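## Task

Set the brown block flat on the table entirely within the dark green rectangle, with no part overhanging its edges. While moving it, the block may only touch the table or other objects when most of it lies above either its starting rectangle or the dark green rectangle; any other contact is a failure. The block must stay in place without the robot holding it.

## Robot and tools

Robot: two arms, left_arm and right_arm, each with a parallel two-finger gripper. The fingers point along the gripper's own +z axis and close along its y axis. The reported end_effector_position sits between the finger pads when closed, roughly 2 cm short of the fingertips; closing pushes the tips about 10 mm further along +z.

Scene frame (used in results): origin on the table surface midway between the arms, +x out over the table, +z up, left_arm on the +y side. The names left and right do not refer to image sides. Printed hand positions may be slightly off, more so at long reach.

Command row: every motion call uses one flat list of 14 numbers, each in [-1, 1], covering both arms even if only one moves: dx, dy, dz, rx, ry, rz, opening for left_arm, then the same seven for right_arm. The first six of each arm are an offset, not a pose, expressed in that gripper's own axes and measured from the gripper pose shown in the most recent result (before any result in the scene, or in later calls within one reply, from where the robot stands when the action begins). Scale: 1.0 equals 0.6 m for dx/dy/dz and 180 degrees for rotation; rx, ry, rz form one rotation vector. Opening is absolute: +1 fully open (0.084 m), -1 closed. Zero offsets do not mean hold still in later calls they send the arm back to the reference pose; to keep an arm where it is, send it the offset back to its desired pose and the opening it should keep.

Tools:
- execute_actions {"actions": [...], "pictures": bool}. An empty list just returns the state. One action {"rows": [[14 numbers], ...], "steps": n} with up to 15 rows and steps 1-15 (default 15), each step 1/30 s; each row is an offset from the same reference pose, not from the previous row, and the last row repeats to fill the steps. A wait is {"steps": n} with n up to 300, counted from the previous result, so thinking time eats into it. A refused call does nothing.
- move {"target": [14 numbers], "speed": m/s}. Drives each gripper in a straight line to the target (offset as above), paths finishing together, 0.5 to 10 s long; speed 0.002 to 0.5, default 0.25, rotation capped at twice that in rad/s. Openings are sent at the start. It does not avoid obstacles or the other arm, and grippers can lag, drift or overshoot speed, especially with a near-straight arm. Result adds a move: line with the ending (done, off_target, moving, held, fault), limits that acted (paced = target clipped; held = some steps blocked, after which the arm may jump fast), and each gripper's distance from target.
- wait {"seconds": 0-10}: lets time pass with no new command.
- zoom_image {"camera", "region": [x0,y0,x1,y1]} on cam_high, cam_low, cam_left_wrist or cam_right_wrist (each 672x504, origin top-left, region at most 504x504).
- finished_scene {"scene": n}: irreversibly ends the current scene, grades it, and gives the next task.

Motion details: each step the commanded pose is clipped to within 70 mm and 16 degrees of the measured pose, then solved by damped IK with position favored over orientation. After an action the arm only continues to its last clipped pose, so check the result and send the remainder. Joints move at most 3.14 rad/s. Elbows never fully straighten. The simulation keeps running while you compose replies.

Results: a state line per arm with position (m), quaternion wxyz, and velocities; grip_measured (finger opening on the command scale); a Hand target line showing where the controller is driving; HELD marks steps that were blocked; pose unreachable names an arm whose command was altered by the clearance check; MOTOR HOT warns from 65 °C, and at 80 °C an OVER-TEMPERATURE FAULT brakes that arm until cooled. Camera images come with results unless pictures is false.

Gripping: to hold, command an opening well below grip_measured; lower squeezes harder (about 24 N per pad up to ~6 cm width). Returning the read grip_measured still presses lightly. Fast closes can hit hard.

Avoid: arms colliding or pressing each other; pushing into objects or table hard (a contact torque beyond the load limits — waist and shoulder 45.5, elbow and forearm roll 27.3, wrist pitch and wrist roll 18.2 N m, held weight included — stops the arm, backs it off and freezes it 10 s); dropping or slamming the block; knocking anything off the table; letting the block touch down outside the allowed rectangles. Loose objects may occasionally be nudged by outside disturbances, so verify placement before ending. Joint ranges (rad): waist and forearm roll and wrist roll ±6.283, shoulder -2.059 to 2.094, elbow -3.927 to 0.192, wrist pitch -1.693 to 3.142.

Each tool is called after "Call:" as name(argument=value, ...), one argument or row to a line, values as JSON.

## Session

Call:
execute_actions(
  actions=[],
)

Scene clock: 0.00 s of 4300.00 s.
left_arm: end_effector_position=(+0.0302, +0.0594, +0.2277) grip_measured=+1.00 end_effector_quat_wxyz=(-0.045, +0.634, +0.403, +0.658) end_effector_velocity=(+0.000, -0.000, +0.000) end_effector_angular_velocity=(+0.001, -0.001, -0.001) | right_arm: end_effector_position=(+0.7234, -0.0298, +0.3202) grip_measured=+1.00 end_effector_quat_wxyz=(+0.234, -0.300, +0.915, +0.132) end_effector_velocity=(+0.000, -0.000, +0.000) end_effector_angular_velocity=(+0.000, +0.000, -0.001)
Joint positions: left_arm=[-2.003  0.311 -1.079  0.631  2.091  3.07   0.084] | right_arm=[ 0.33   0.707 -2.208  0.289  1.03   2.757  0.084]
Joint velocities: left_arm=[-0.     0.     0.     0.001  0.     0.     0.   ] | right_arm=[-0.     0.    -0.     0.     0.001  0.     0.   ]
Motor temperatures (°C, as the motors report them): left_arm=[40 43 45 49 41 38] | right_arm=[44 39 46 42 46 44]
Hand target (left_arm): +0.030, +0.059, +0.228; -0.045, +0.634, +0.403, +0.658
Hand target (right_arm): +0.723, -0.030, +0.320; +0.234, -0.300, +0.915, +0.132

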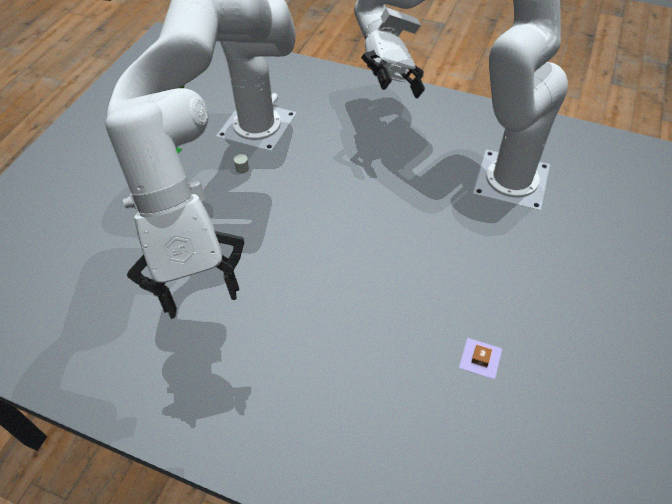

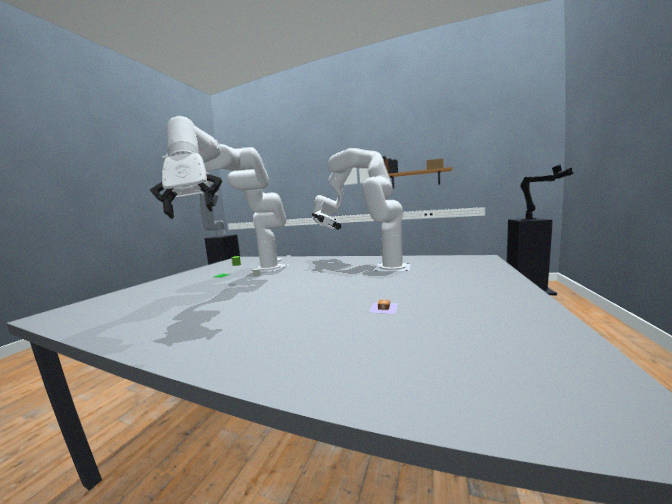

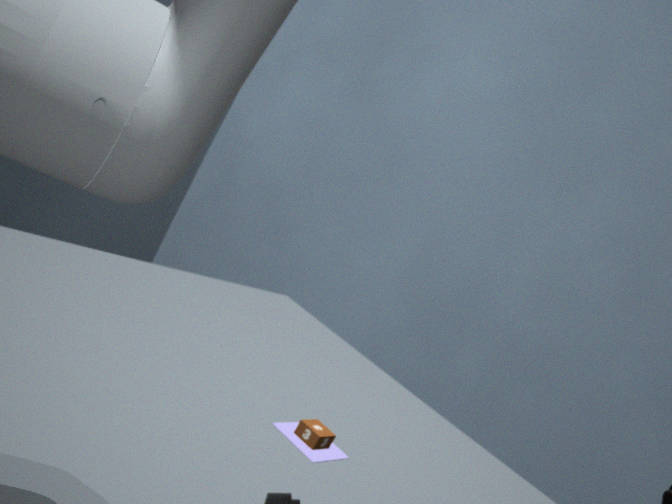

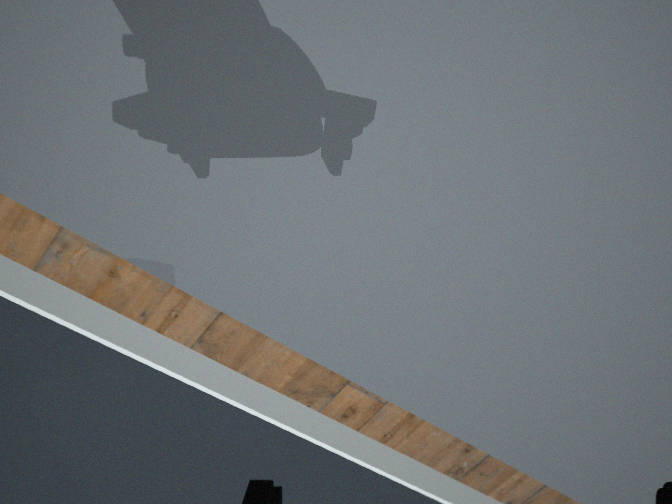

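Call:
move(
  target=[-0.088,0.11,0.193,0.303,-0.348,-0.114,1,0.997,-0.197,-0.285,0.086,0.153,0.197,1],
  speed=0.35,
)

Call:
move(
  target=[0.55,0.583,0.117,0,0,-0.5,1,0.05,-0.03,0.05,0,0,0,1],
  speed=0.4,
)

Scene clock: 23.07 s of 4300.00 s.
left_arm: end_effector_position=(+0.1700, +0.0585, +0.1986) grip_measured=+1.00 end_effector_quat_wxyz=(+0.002, +0.709, +0.706, +0.001) end_effector_velocity=(+0.000, +0.001, -0.001) end_effector_angular_velocity=(-0.002, +0.005, -0.000) | right_arm: end_effector_position=(+0.3098, -0.4780, +0.1506) grip_measured=+1.00 end_effector_quat_wxyz=(+0.000, -0.000, +1.000, +0.002) end_effector_velocity=(-0.002, -0.002, -0.001) end_effector_angular_velocity=(-0.001, +0.002, -0.001)
Joint positions: left_arm=[-1.026 -0.454 -0.616  0.002  1.066  3.727  0.084] | right_arm=[-0.5   -0.453 -0.472  0.005  0.927  2.647  0.084]
Joint velocities: left_arm=[ 0.005  0.001  0.001 -0.006 -0.     0.007 -0.   ] | right_arm=[-0.006  0.     0.002 -0.002 -0.001 -0.003  0.   ]
Motor temperatures (°C, as the motors report them): left_arm=[40 44 51 49 41 38] | right_arm=[44 44 58 42 46 44]
Hand target (left_arm): +0.170, +0.059, +0.199; +0.002, +0.708, +0.706, +0.000
Hand target (right_arm): +0.310, -0.478, +0.150; +0.000, +0.000, +1.000, +0.002
Off the commanded pose (left_arm): 0.001 m, 0 deg.
Off the commanded pose (right_arm): 0.002 m, 0 deg.
After step 90, 17.33 s passed at rest.
move: done

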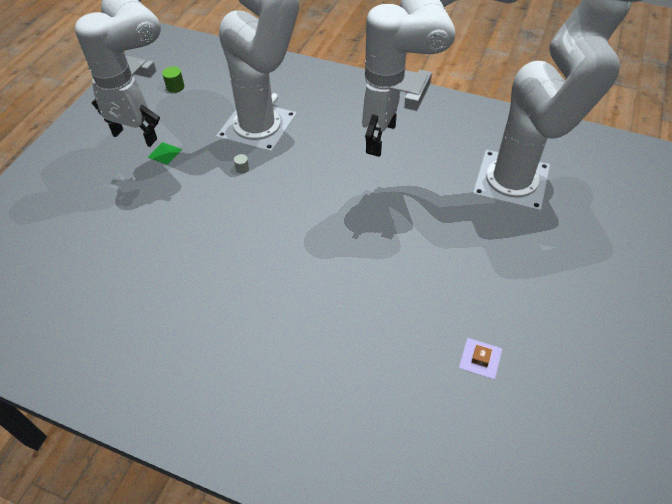

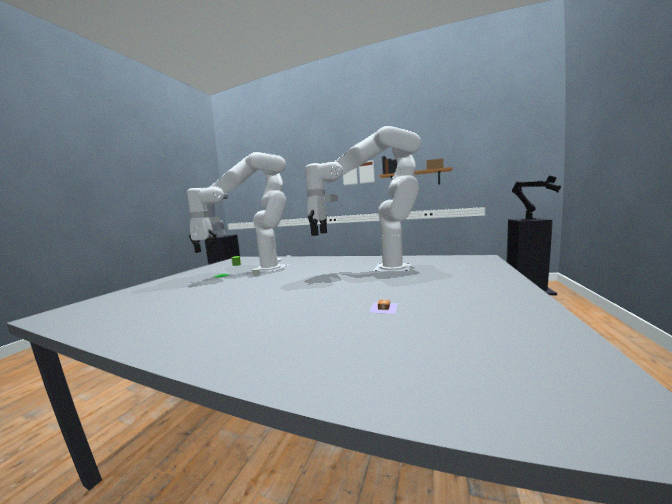

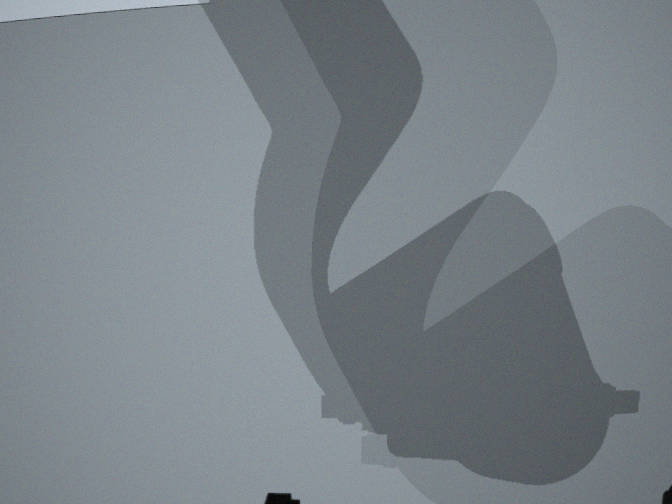

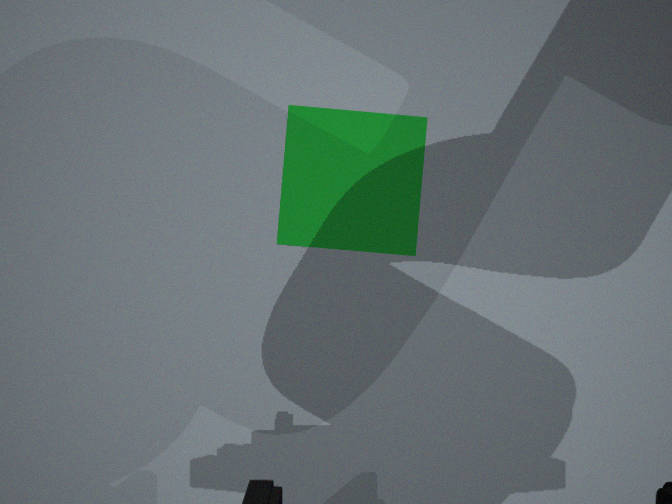

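Scene clock: 25.63 s of 4300.00 s.
left_arm: end_effector_position=(+0.5211, +0.3869, +0.1304) grip_measured=+1.00 end_effector_quat_wxyz=(+0.003, +0.002, +1.000, -0.001) end_effector_velocity=(+0.001, +0.001, -0.001) end_effector_angular_velocity=(+0.000, +0.004, +0.004) | right_arm: end_effector_position=(+0.2798, -0.4958, +0.1205) grip_measured=+1.00 end_effector_quat_wxyz=(+0.000, -0.000, +1.000, +0.002) end_effector_velocity=(+0.000, -0.000, +0.000) end_effector_angular_velocity=(-0.000, -0.001, -0.001)
Joint positions: left_arm=[ 0.049  0.317 -1.257 -0.004  0.934  3.236  0.084] | right_arm=[-0.599 -0.459 -0.372  0.005  0.833  2.548  0.084]
Joint velocities: left_arm=[ 0.002  0.008 -0.01   0.001  0.006 -0.002 -0.   ] | right_arm=[-0.001 -0.    -0.001  0.     0.     0.    -0.   ]
Motor temperatures (°C, as the motors report them): left_arm=[40 44 52 49 41 38] | right_arm=[44 43 58 42 46 44]
Hand target (left_arm): +0.521, +0.387, +0.130; +0.003, +0.002, +1.000, -0.001
Hand target (right_arm): +0.280, -0.496, +0.121; +0.000, -0.000, +1.000, +0.002
Off the commanded pose (left_arm): 0.001 m, 0 deg.
Off the commanded pose (right_arm): 0.000 m, 0 deg.
move: done

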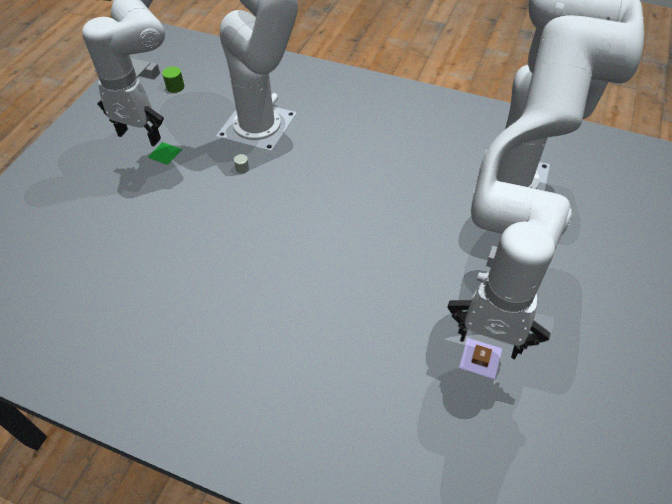

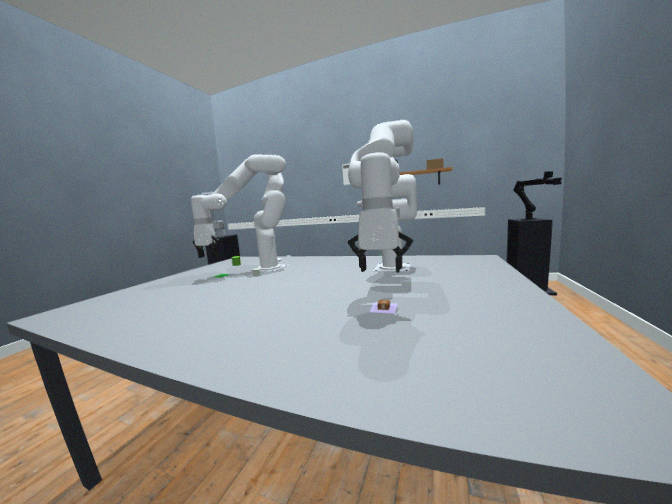

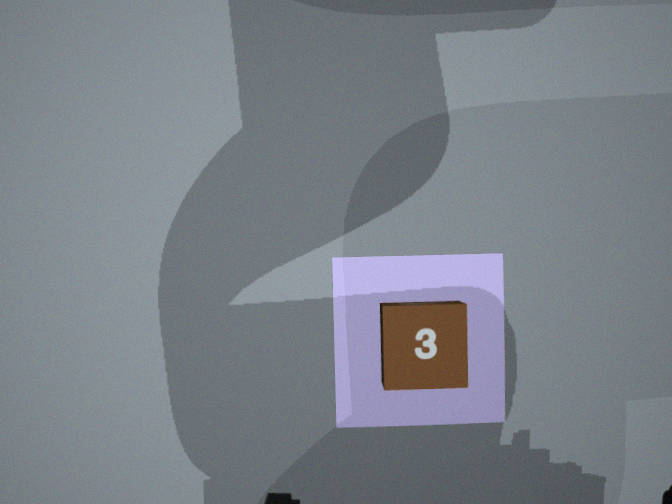

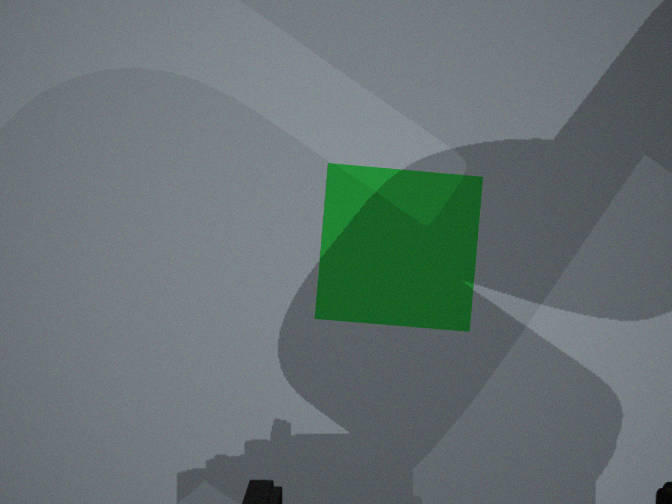

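Call:
move(
  target=[0.061,0,0.137,0,0.002,-0.007,0.2,-0.03,0,0,0,0,0.25,0.4],
  speed=0.3,
)

Call:
zoom_image(
  camera="cam_low",
  region=[350, 270, 420, 322],
)

Scene clock: 34.63 s of 4300.00 s.
left_arm: end_effector_position=(+0.4851, +0.3870, +0.0483) grip_measured=+0.19 end_effector_quat_wxyz=(+0.000, -0.009, +1.000, -0.001) end_effector_velocity=(-0.002, -0.000, -0.002) end_effector_angular_velocity=(-0.001, +0.005, -0.001) | right_arm: end_effector_position=(+0.2978, -0.4958, +0.1205) grip_measured=+0.39 end_effector_quat_wxyz=(-0.000, +0.382, +0.924, +0.002) end_effector_velocity=(+0.000, +0.000, +0.000) end_effector_angular_velocity=(-0.001, +0.002, -0.007)
Joint positions: left_arm=[ 0.055  0.358 -1.047 -0.004  0.689  3.22   0.052] | right_arm=[-0.567 -0.396 -0.42   0.006  0.818  3.363  0.061]
Joint velocities: left_arm=[ 0.     0.002  0.004 -0.    -0.001  0.001 -0.   ] | right_arm=[ 0.001  0.001 -0.001 -0.003  0.001  0.01  -0.   ]
Motor temperatures (°C, as the motors report them): left_arm=[40 45 55 49 41 38] | right_arm=[44 42 59 42 46 44]
Hand target (left_arm): +0.485, +0.387, +0.048; +0.000, -0.009, +1.000, -0.001
Hand target (right_arm): +0.298, -0.496, +0.121; -0.000, +0.383, +0.924, +0.002
Off the commanded pose (left_arm): 0.000 m, 0 deg.
Off the commanded pose (right_arm): 0.000 m, 0 deg.
After step 90, 4.20 s passed at rest.
move: done

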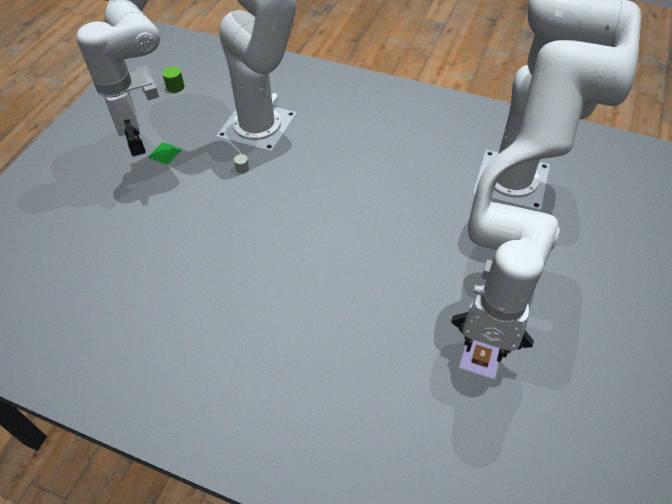

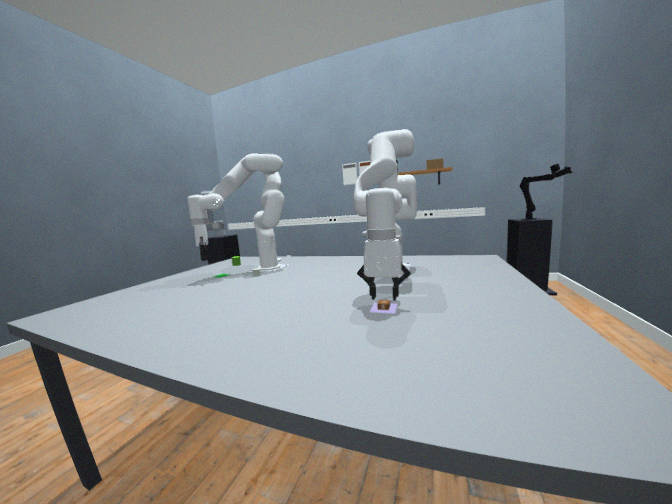

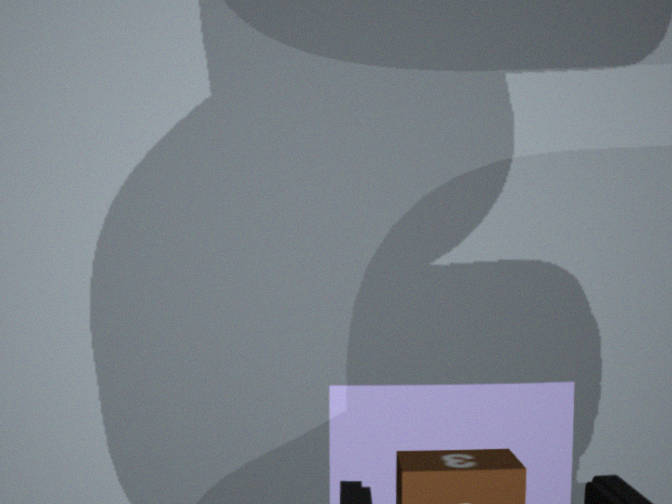

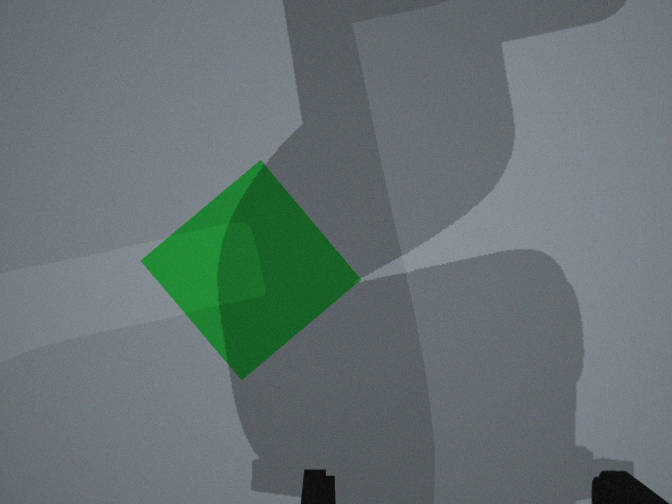

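Region (350, 270, 420, 322) of cam_low's 672x504 image, scaled by 7.200, with more detail than that image has; it fills the top 374 rows of this view, and the rest is white.

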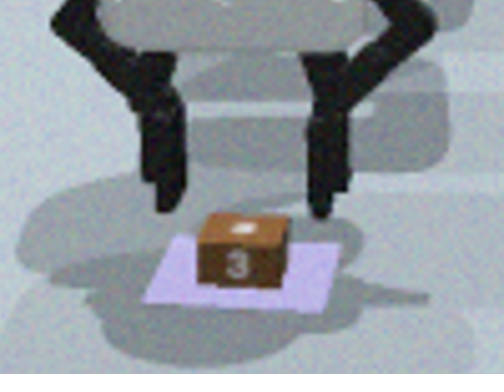

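Call:
move(
  target=[-0.0025,-0.001,0.0345,0,0,0,0.2,0,0,-0.05,0,0,0.125,0.4],
  speed=0.3,
)

Call:
move(
  target=[0,0,0,0,0,0,-0.65,0,0,-0.03,0,0,0.125,0.4],
  speed=0.3,
)

Call:
zoom_image(
  camera="cam_low",
  region=[350, 270, 420, 322],
)

Scene clock: 48.60 s of 4300.00 s.
left_arm: end_effector_position=(+0.4867, +0.3865, +0.0277) grip_measured=+0.19 end_effector_quat_wxyz=(+0.000, -0.009, +1.000, -0.001) end_effector_velocity=(-0.001, -0.000, -0.001) end_effector_angular_velocity=(+0.000, +0.002, +0.000) | right_arm: end_effector_position=(+0.2977, -0.4959, +0.1504) grip_measured=+0.39 end_effector_quat_wxyz=(-0.001, +0.555, +0.832, +0.002) end_effector_velocity=(+0.001, -0.000, +0.001) end_effector_angular_velocity=(-0.002, +0.001, -0.005)
Joint positions: left_arm=[ 0.053  0.407 -1.049 -0.004  0.641  3.218  0.052] | right_arm=[-0.568 -0.459 -0.468  0.005  0.928  3.756  0.061]
Joint velocities: left_arm=[-0.     0.002  0.001  0.001 -0.001 -0.001 -0.   ] | right_arm=[ 0.001  0.001 -0.004 -0.002  0.003  0.008 -0.   ]
Motor temperatures (°C, as the motors report them): left_arm=[40 46 56 49 42 38] | right_arm=[44 41 61 42 46 44]
Hand target (left_arm): +0.487, +0.386, +0.028; +0.000, -0.009, +1.000, -0.001
Hand target (right_arm): +0.298, -0.496, +0.151; -0.001, +0.555, +0.832, +0.002
Off the commanded pose (left_arm): 0.000 m, 0 deg.
Off the commanded pose (right_arm): 0.000 m, 0 deg.
After step 90, 9.80 s passed at rest.
move: done

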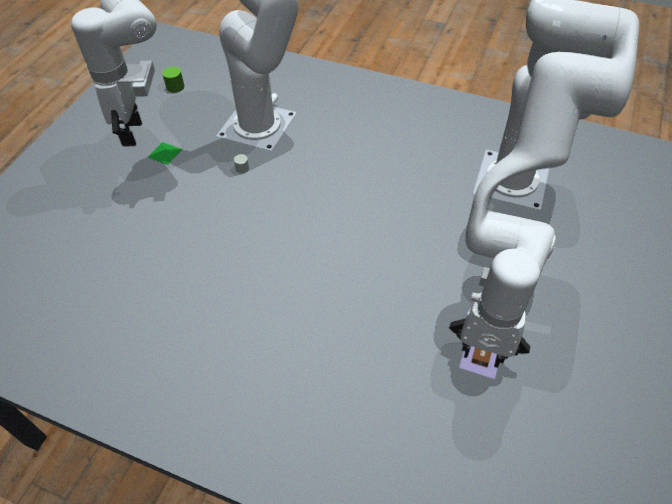

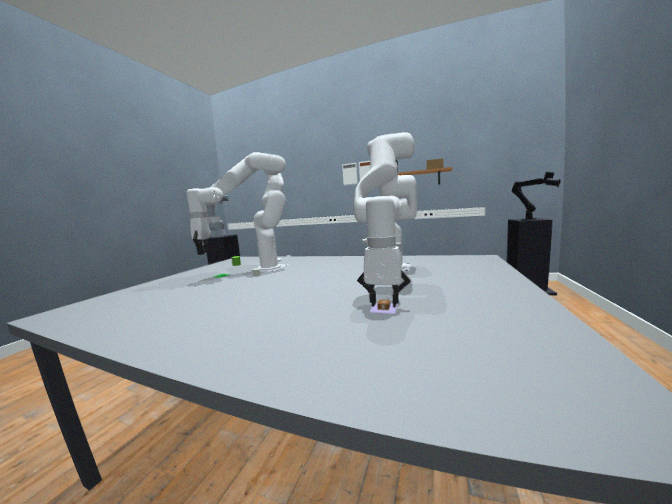

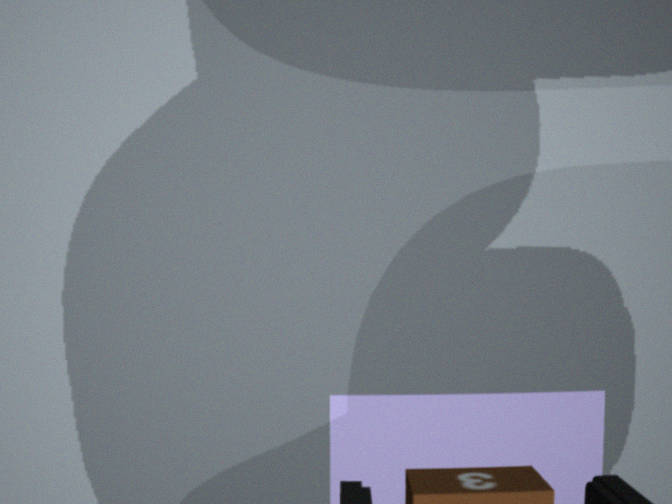

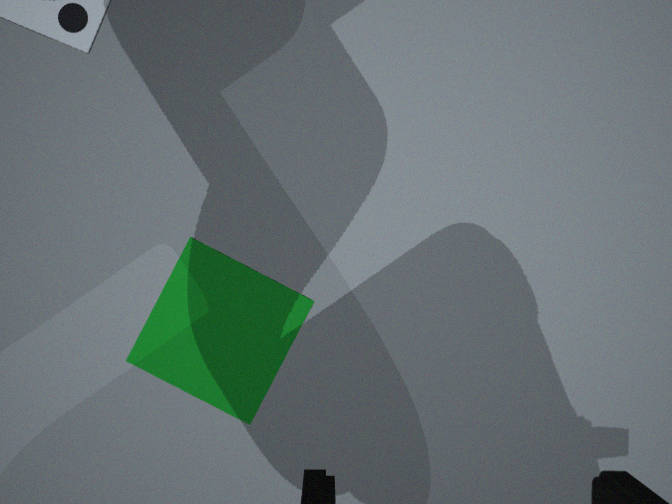

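Scene clock: 49.77 s of 4300.00 s.
left_arm: end_effector_position=(+0.4867, +0.3865, +0.0277) grip_measured=-0.28 end_effector_quat_wxyz=(+0.000, -0.009, +1.000, -0.001) end_effector_velocity=(-0.000, -0.000, -0.000) end_effector_angular_velocity=(-0.001, -0.000, +0.002) | right_arm: end_effector_position=(+0.2977, -0.4960, +0.1683) grip_measured=+0.39 end_effector_quat_wxyz=(-0.001, +0.707, +0.708, +0.002) end_effector_velocity=(+0.000, -0.000, +0.000) end_effector_angular_velocity=(-0.002, +0.000, -0.006)
Joint positions: left_arm=[ 0.053  0.407 -1.049 -0.004  0.641  3.218  0.032] | right_arm=[-0.568 -0.489 -0.5    0.005  0.991  4.148  0.061]
Joint velocities: left_arm=[-0.    -0.     0.    -0.002 -0.    -0.001 -0.   ] | right_arm=[ 0.001 -0.    -0.001 -0.003  0.     0.008 -0.   ]
Motor temperatures (°C, as the motors report them): left_arm=[40 46 56 49 42 38] | right_arm=[44 41 61 42 46 44]
Hand target (left_arm): +0.487, +0.386, +0.028; +0.000, -0.009, +1.000, -0.001
Hand target (right_arm): +0.298, -0.496, +0.168; -0.001, +0.707, +0.708, +0.002
Off the commanded pose (left_arm): 0.000 m, 0 deg.
Off the commanded pose (right_arm): 0.000 m, 0 deg.
move: done

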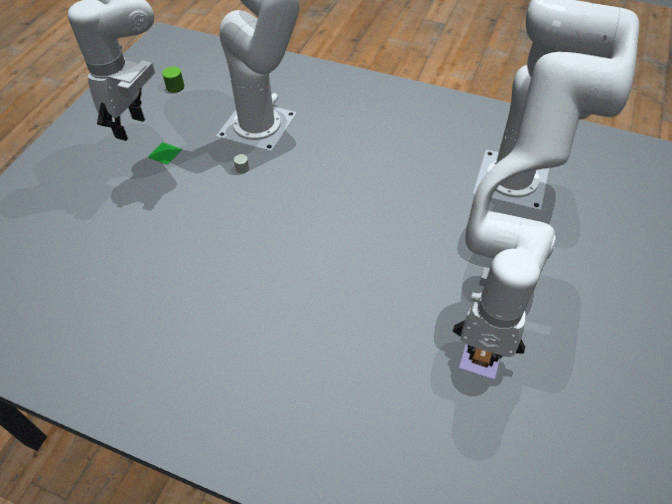

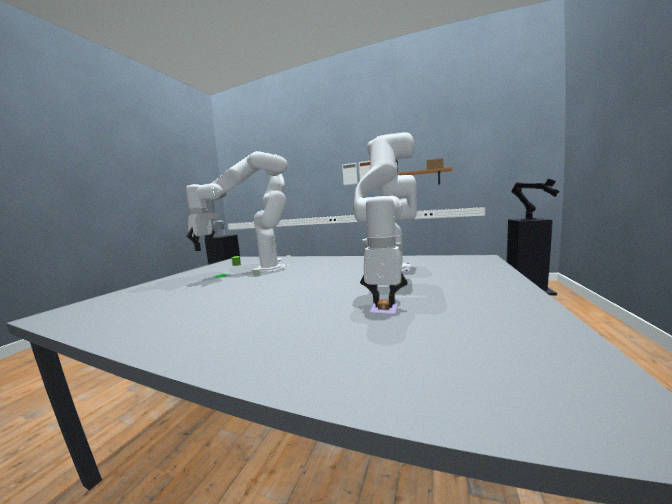

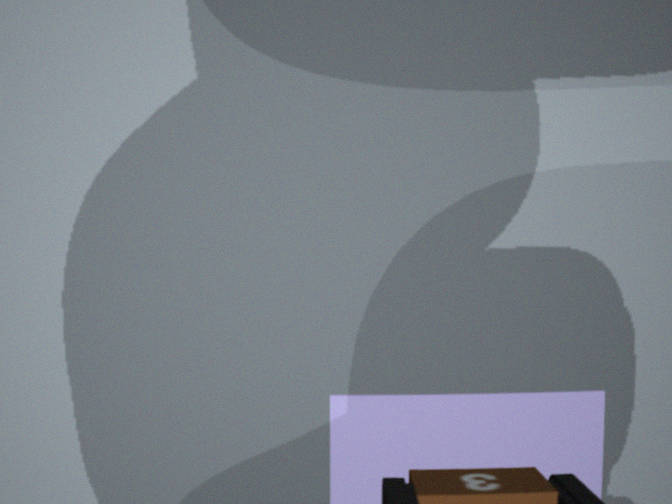

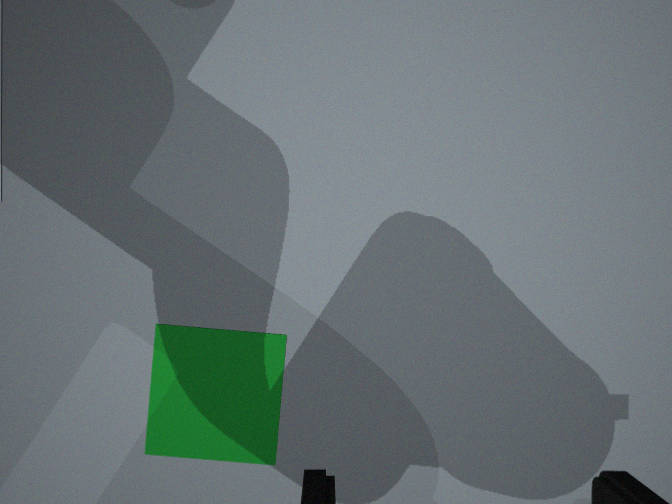

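Region (350, 270, 420, 322) of cam_low's 672x504 image, scaled by 7.200, with more detail than that image has; it fills the top 374 rows of this view, and the rest is white.

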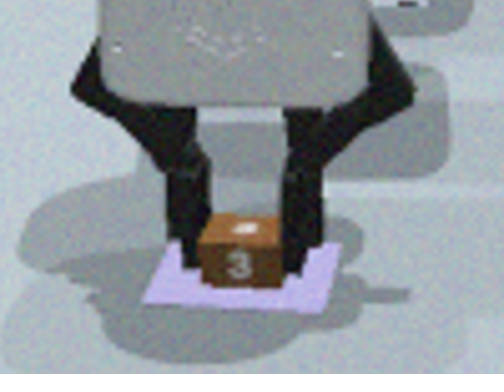

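Call:
move(
  target=[0,0,-0.07,0,0,0.006,-0.65,0,0,0,0,0,0,0.4],
  speed=0.15,
)

Call:
move(
  target=[0.228,-0.578,-0.217,0.5,0,0,-0.65,0.775,0.087,-0.053,0,0.499,0,0.4],
  speed=0.35,
)

Scene clock: 58.20 s of 4300.00 s.
left_arm: end_effector_position=(+0.4864, +0.3865, +0.0691) grip_measured=-0.28 end_effector_quat_wxyz=(-0.000, +0.001, +1.000, -0.001) end_effector_velocity=(+0.001, +0.000, +0.002) end_effector_angular_velocity=(+0.001, -0.002, -0.002) | right_arm: end_effector_position=(+0.2977, -0.4960, +0.1683) grip_measured=+0.39 end_effector_quat_wxyz=(-0.001, +0.707, +0.708, +0.002) end_effector_velocity=(-0.000, -0.000, -0.000) end_effector_angular_velocity=(+0.000, +0.000, -0.001)
Joint positions: left_arm=[ 0.054  0.319 -1.062 -0.003  0.744  3.237  0.032] | right_arm=[-0.568 -0.489 -0.5    0.005  0.991  4.148  0.061]
Joint velocities: left_arm=[ 0.    -0.002 -0.003  0.001  0.003  0.002 -0.   ] | right_arm=[-0.  0. -0. -0.  0.  0.  0.]
Motor temperatures (°C, as the motors report them): left_arm=[40 46 56 49 42 38] | right_arm=[44 41 62 42 46 44]
Hand target (left_arm): +0.487, +0.386, +0.070; +0.000, +0.001, +1.000, -0.001
Hand target (right_arm): +0.298, -0.496, +0.168; -0.001, +0.707, +0.708, +0.002
Off the commanded pose (left_arm): 0.001 m, 0 deg.
Off the commanded pose (right_arm): 0.000 m, 0 deg.
After step 90, 4.60 s passed at rest.
move: done

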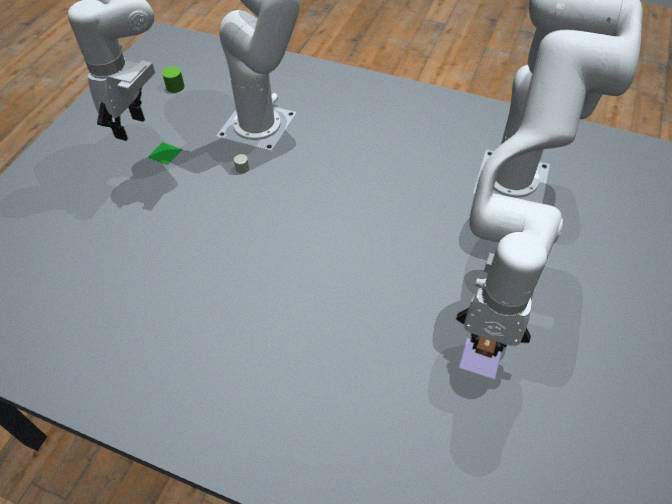

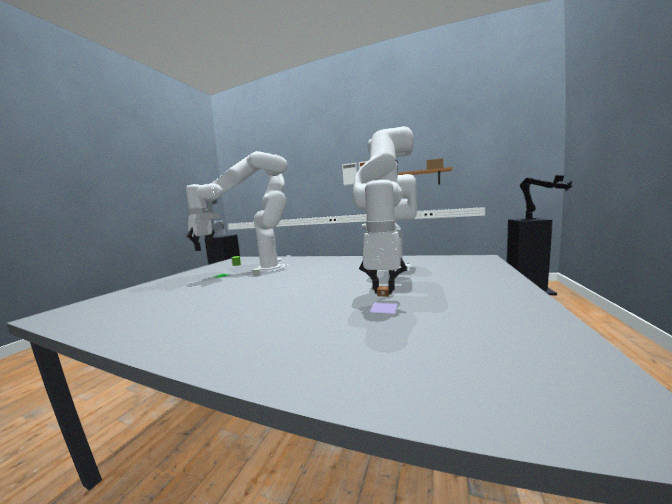

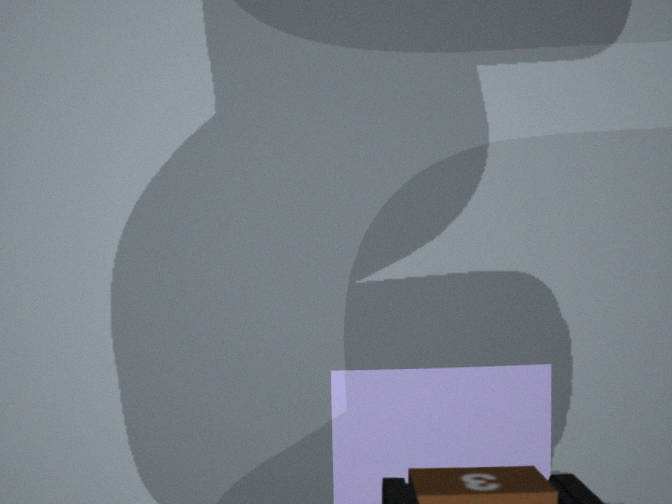

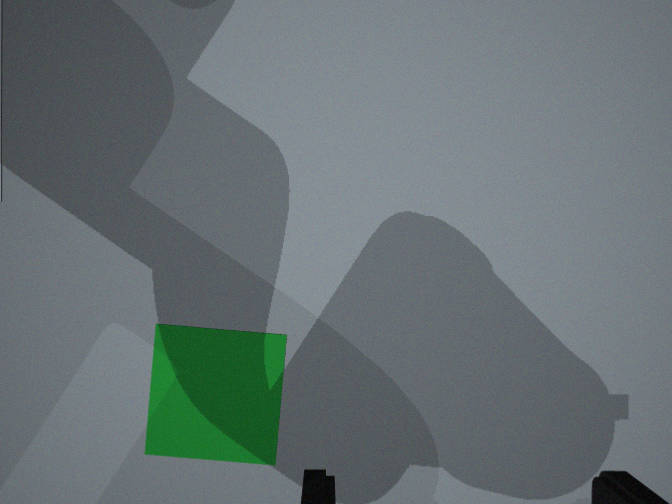

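Scene clock: 61.07 s of 4300.00 s.
left_arm: end_effector_position=(+0.3501, +0.0404, +0.1997) grip_measured=-0.28 end_effector_quat_wxyz=(+0.001, -0.001, +0.707, -0.707) end_effector_velocity=(-0.001, -0.001, -0.000) end_effector_angular_velocity=(-0.003, +0.001, -0.002) | right_arm: end_effector_position=(+0.3502, -0.0318, +0.2017) grip_measured=+0.39 end_effector_quat_wxyz=(+0.499, -0.501, -0.500, -0.501) end_effector_velocity=(+0.000, +0.001, -0.000) end_effector_angular_velocity=(+0.004, +0.001, +0.000)
Joint positions: left_arm=[-0.185  0.196 -0.675 -1.703  1.502  4.239  0.032] | right_arm=[ 0.145  0.077 -0.522  1.711  1.502  3.581  0.061]
Joint velocities: left_arm=[-0.002  0.002  0.001 -0.002  0.003  0.002 -0.   ] | right_arm=[ 0.003  0.007 -0.003  0.004  0.003 -0.003  0.   ]
Motor temperatures (°C, as the motors report them): left_arm=[40 46 56 49 42 38] | right_arm=[44 41 62 42 46 44]
Hand target (left_arm): +0.350, +0.040, +0.200; +0.001, -0.001, +0.707, -0.707
Hand target (right_arm): +0.350, -0.032, +0.202; +0.499, -0.500, -0.500, -0.500
Off the commanded pose (left_arm): 0.001 m, 0 deg.
Off the commanded pose (right_arm): 0.001 m, 0 deg.
move: done

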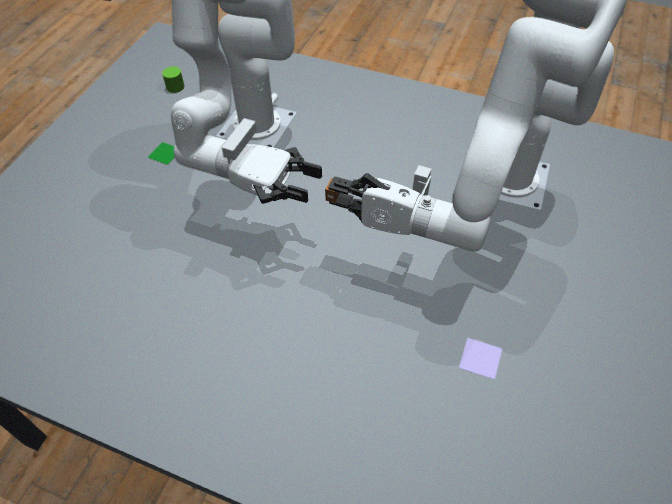

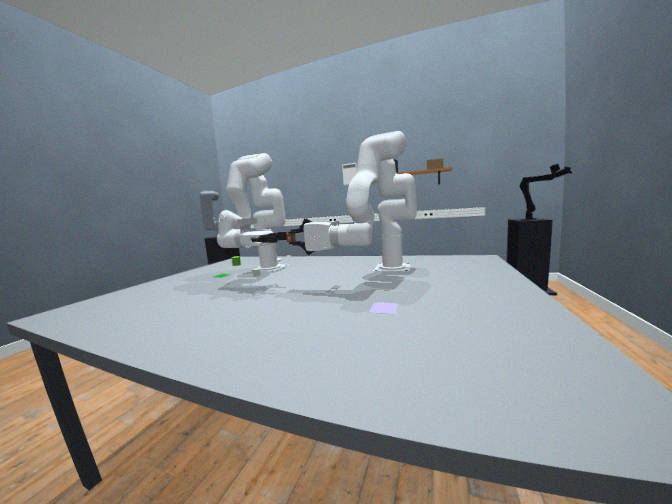

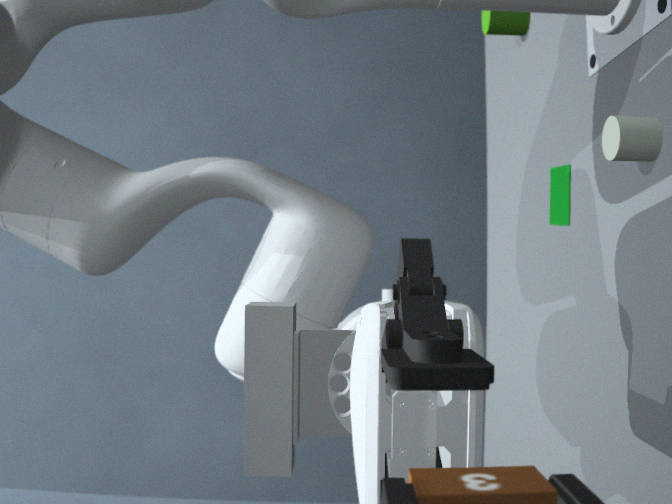

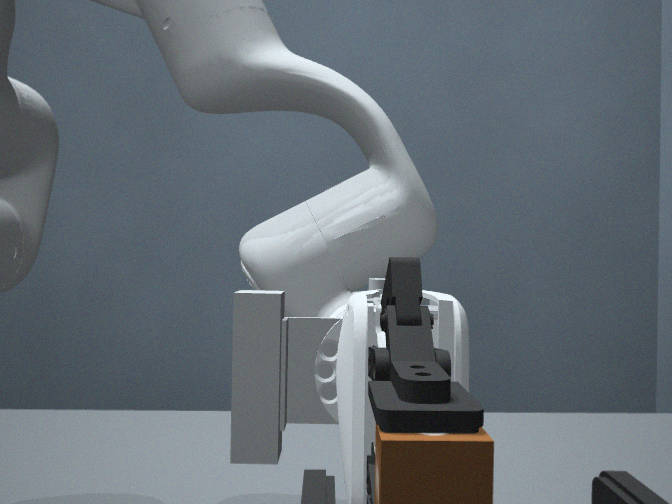

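Call:
move(
  target=[0,0,0,0,0,0,-0.65,-0.005,-0.001,0.063,0,0,0,0.0],
  speed=0.08,
)

Call:
zoom_image(
  camera="cam_high",
  region=[295, 160, 365, 215],
)

Scene clock: 72.17 s of 4300.00 s.
left_arm: end_effector_position=(+0.3501, +0.0404, +0.1997) grip_measured=-0.28 end_effector_quat_wxyz=(+0.001, -0.001, +0.707, -0.707) end_effector_velocity=(-0.001, -0.000, +0.000) end_effector_angular_velocity=(-0.000, +0.000, -0.001) | right_arm: end_effector_position=(+0.3497, +0.0057, +0.1987) grip_measured=-0.01 end_effector_quat_wxyz=(+0.498, -0.501, -0.500, -0.501) end_effector_velocity=(+0.001, +0.001, +0.000) end_effector_angular_velocity=(+0.001, +0.000, -0.002)
Joint positions: left_arm=[-0.185  0.196 -0.675 -1.703  1.502  4.239  0.032] | right_arm=[ 0.269  0.107 -0.552  1.823  1.45   3.569  0.044]
Joint velocities: left_arm=[-0.    -0.001  0.001  0.001  0.001 -0.     0.   ] | right_arm=[ 0.003  0.002 -0.003  0.004 -0.001 -0.     0.   ]
Motor temperatures (°C, as the motors report them): left_arm=[40 46 55 49 42 38] | right_arm=[44 41 59 42 46 44]
Hand target (left_arm): +0.350, +0.040, +0.200; +0.001, -0.001, +0.707, -0.707
Hand target (right_arm): +0.350, +0.006, +0.199; +0.498, -0.501, -0.500, -0.501
Off the commanded pose (left_arm): 0.000 m, 0 deg.
Off the commanded pose (right_arm): 0.000 m, 0 deg.
After step 90, 7.20 s passed at rest.
move: done

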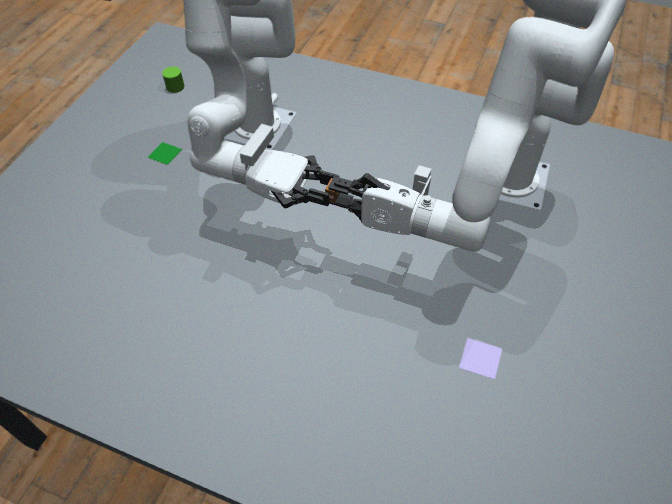

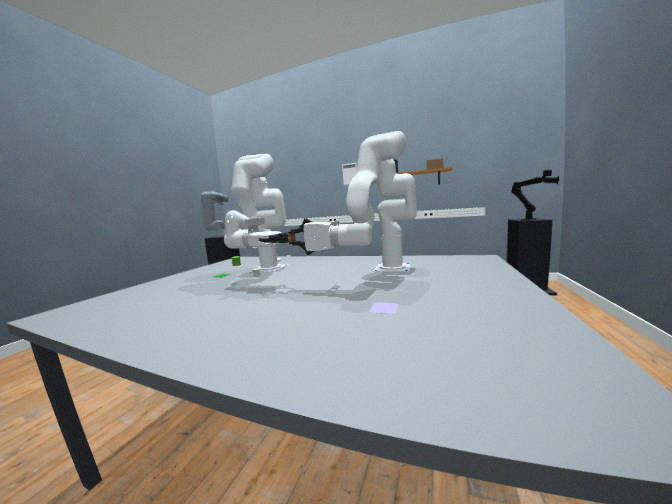

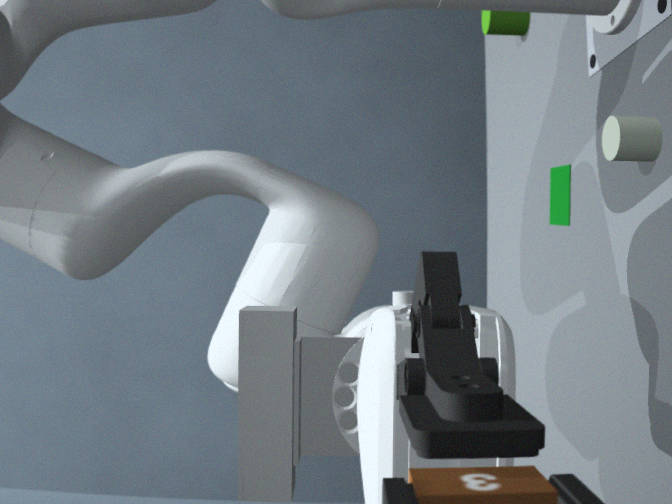

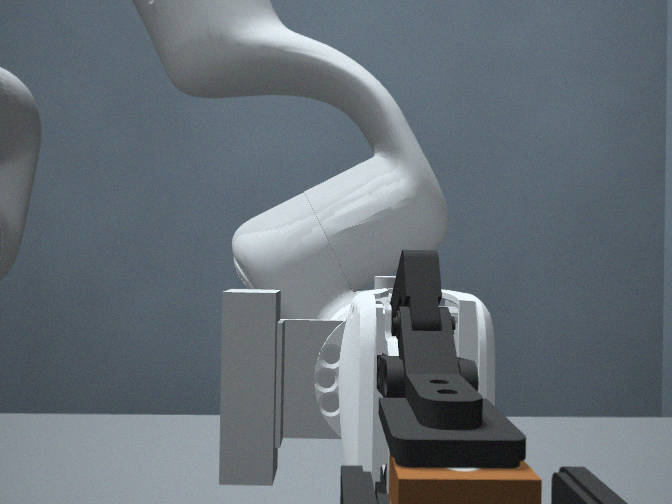

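Region (295, 160, 365, 215) of cam_high's 672x504 image, scaled by 7.200, with more detail than that image has; it fills the top 396 rows of this view, and the rest is white.

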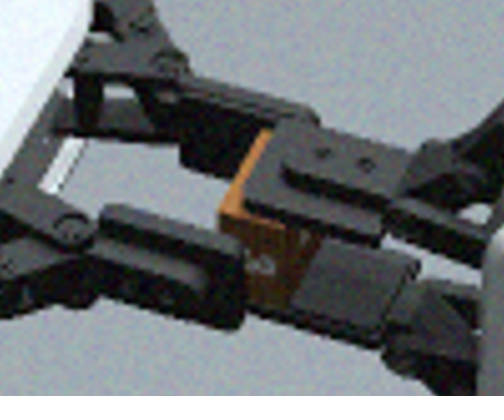

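Call:
move(
  target=[0,0,0,0,0,0,-0.65,0,0,0,0,0,0,-0.65],
)

Scene clock: 79.80 s of 4300.00 s.
left_arm: end_effector_position=(+0.3501, +0.0404, +0.1998) grip_measured=-0.28 end_effector_quat_wxyz=(+0.001, -0.001, +0.707, -0.707) end_effector_velocity=(+0.000, +0.000, +0.000) end_effector_angular_velocity=(-0.001, +0.000, +0.001) | right_arm: end_effector_position=(+0.3496, +0.0058, +0.1987) grip_measured=-0.28 end_effector_quat_wxyz=(+0.499, -0.501, -0.500, -0.500) end_effector_velocity=(-0.000, +0.000, -0.000) end_effector_angular_velocity=(-0.001, -0.000, +0.001)
Joint positions: left_arm=[-0.185  0.196 -0.675 -1.704  1.502  4.239  0.032] | right_arm=[ 0.269  0.107 -0.552  1.823  1.45   3.569  0.032]
Joint velocities: left_arm=[ 0.    -0.     0.    -0.001  0.    -0.    -0.   ] | right_arm=[ 0.    -0.     0.    -0.001 -0.001 -0.    -0.   ]
Motor temperatures (°C, as the motors report them): left_arm=[40 45 55 49 42 38] | right_arm=[44 41 58 42 46 44]
Hand target (left_arm): +0.350, +0.040, +0.200; +0.001, -0.001, +0.707, -0.707
Hand target (right_arm): +0.350, +0.006, +0.199; +0.498, -0.501, -0.500, -0.501
Off the commanded pose (left_arm): 0.000 m, 0 deg.
Off the commanded pose (right_arm): 0.000 m, 0 deg.
After step 90, 3.93 s passed at rest.
move: done

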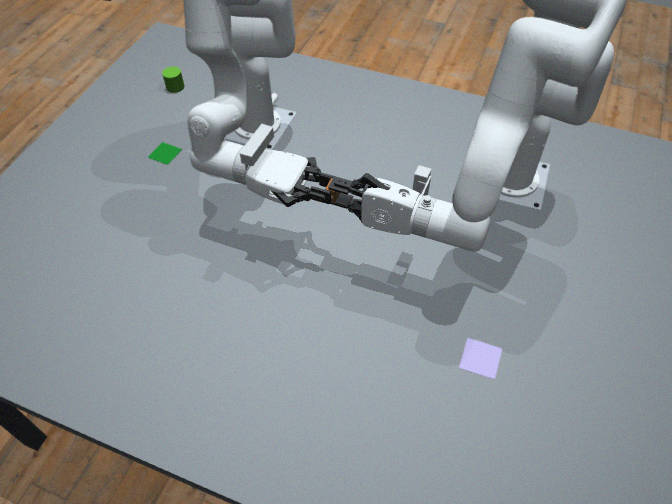

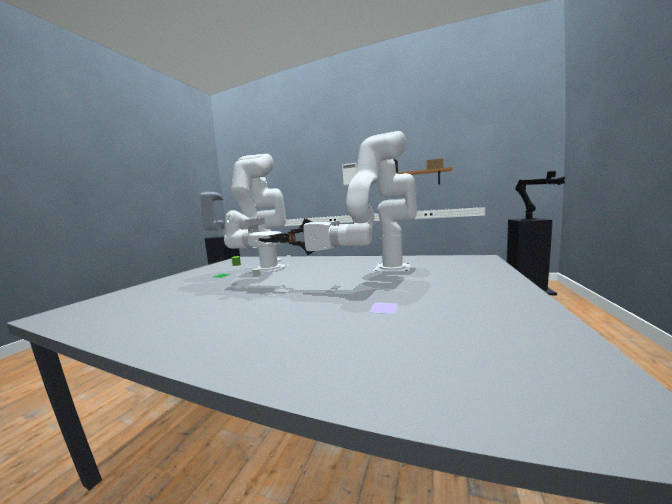

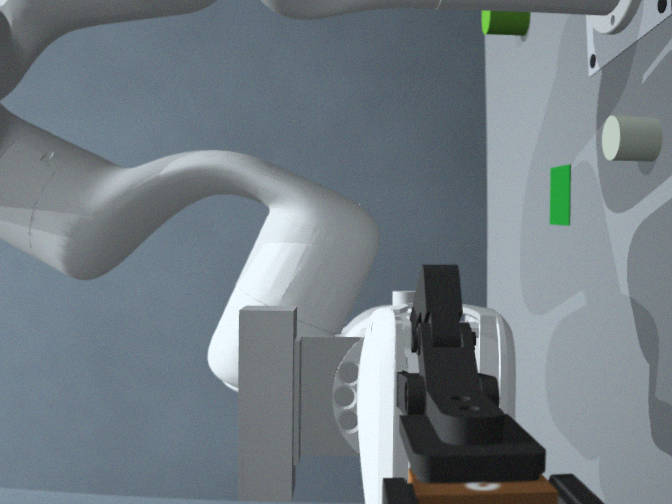

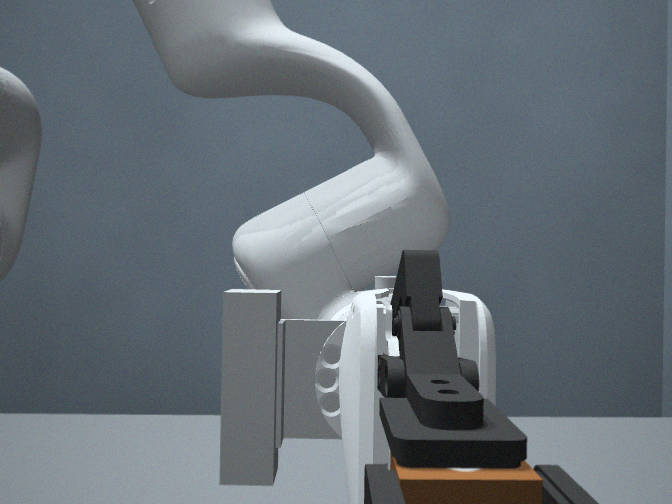

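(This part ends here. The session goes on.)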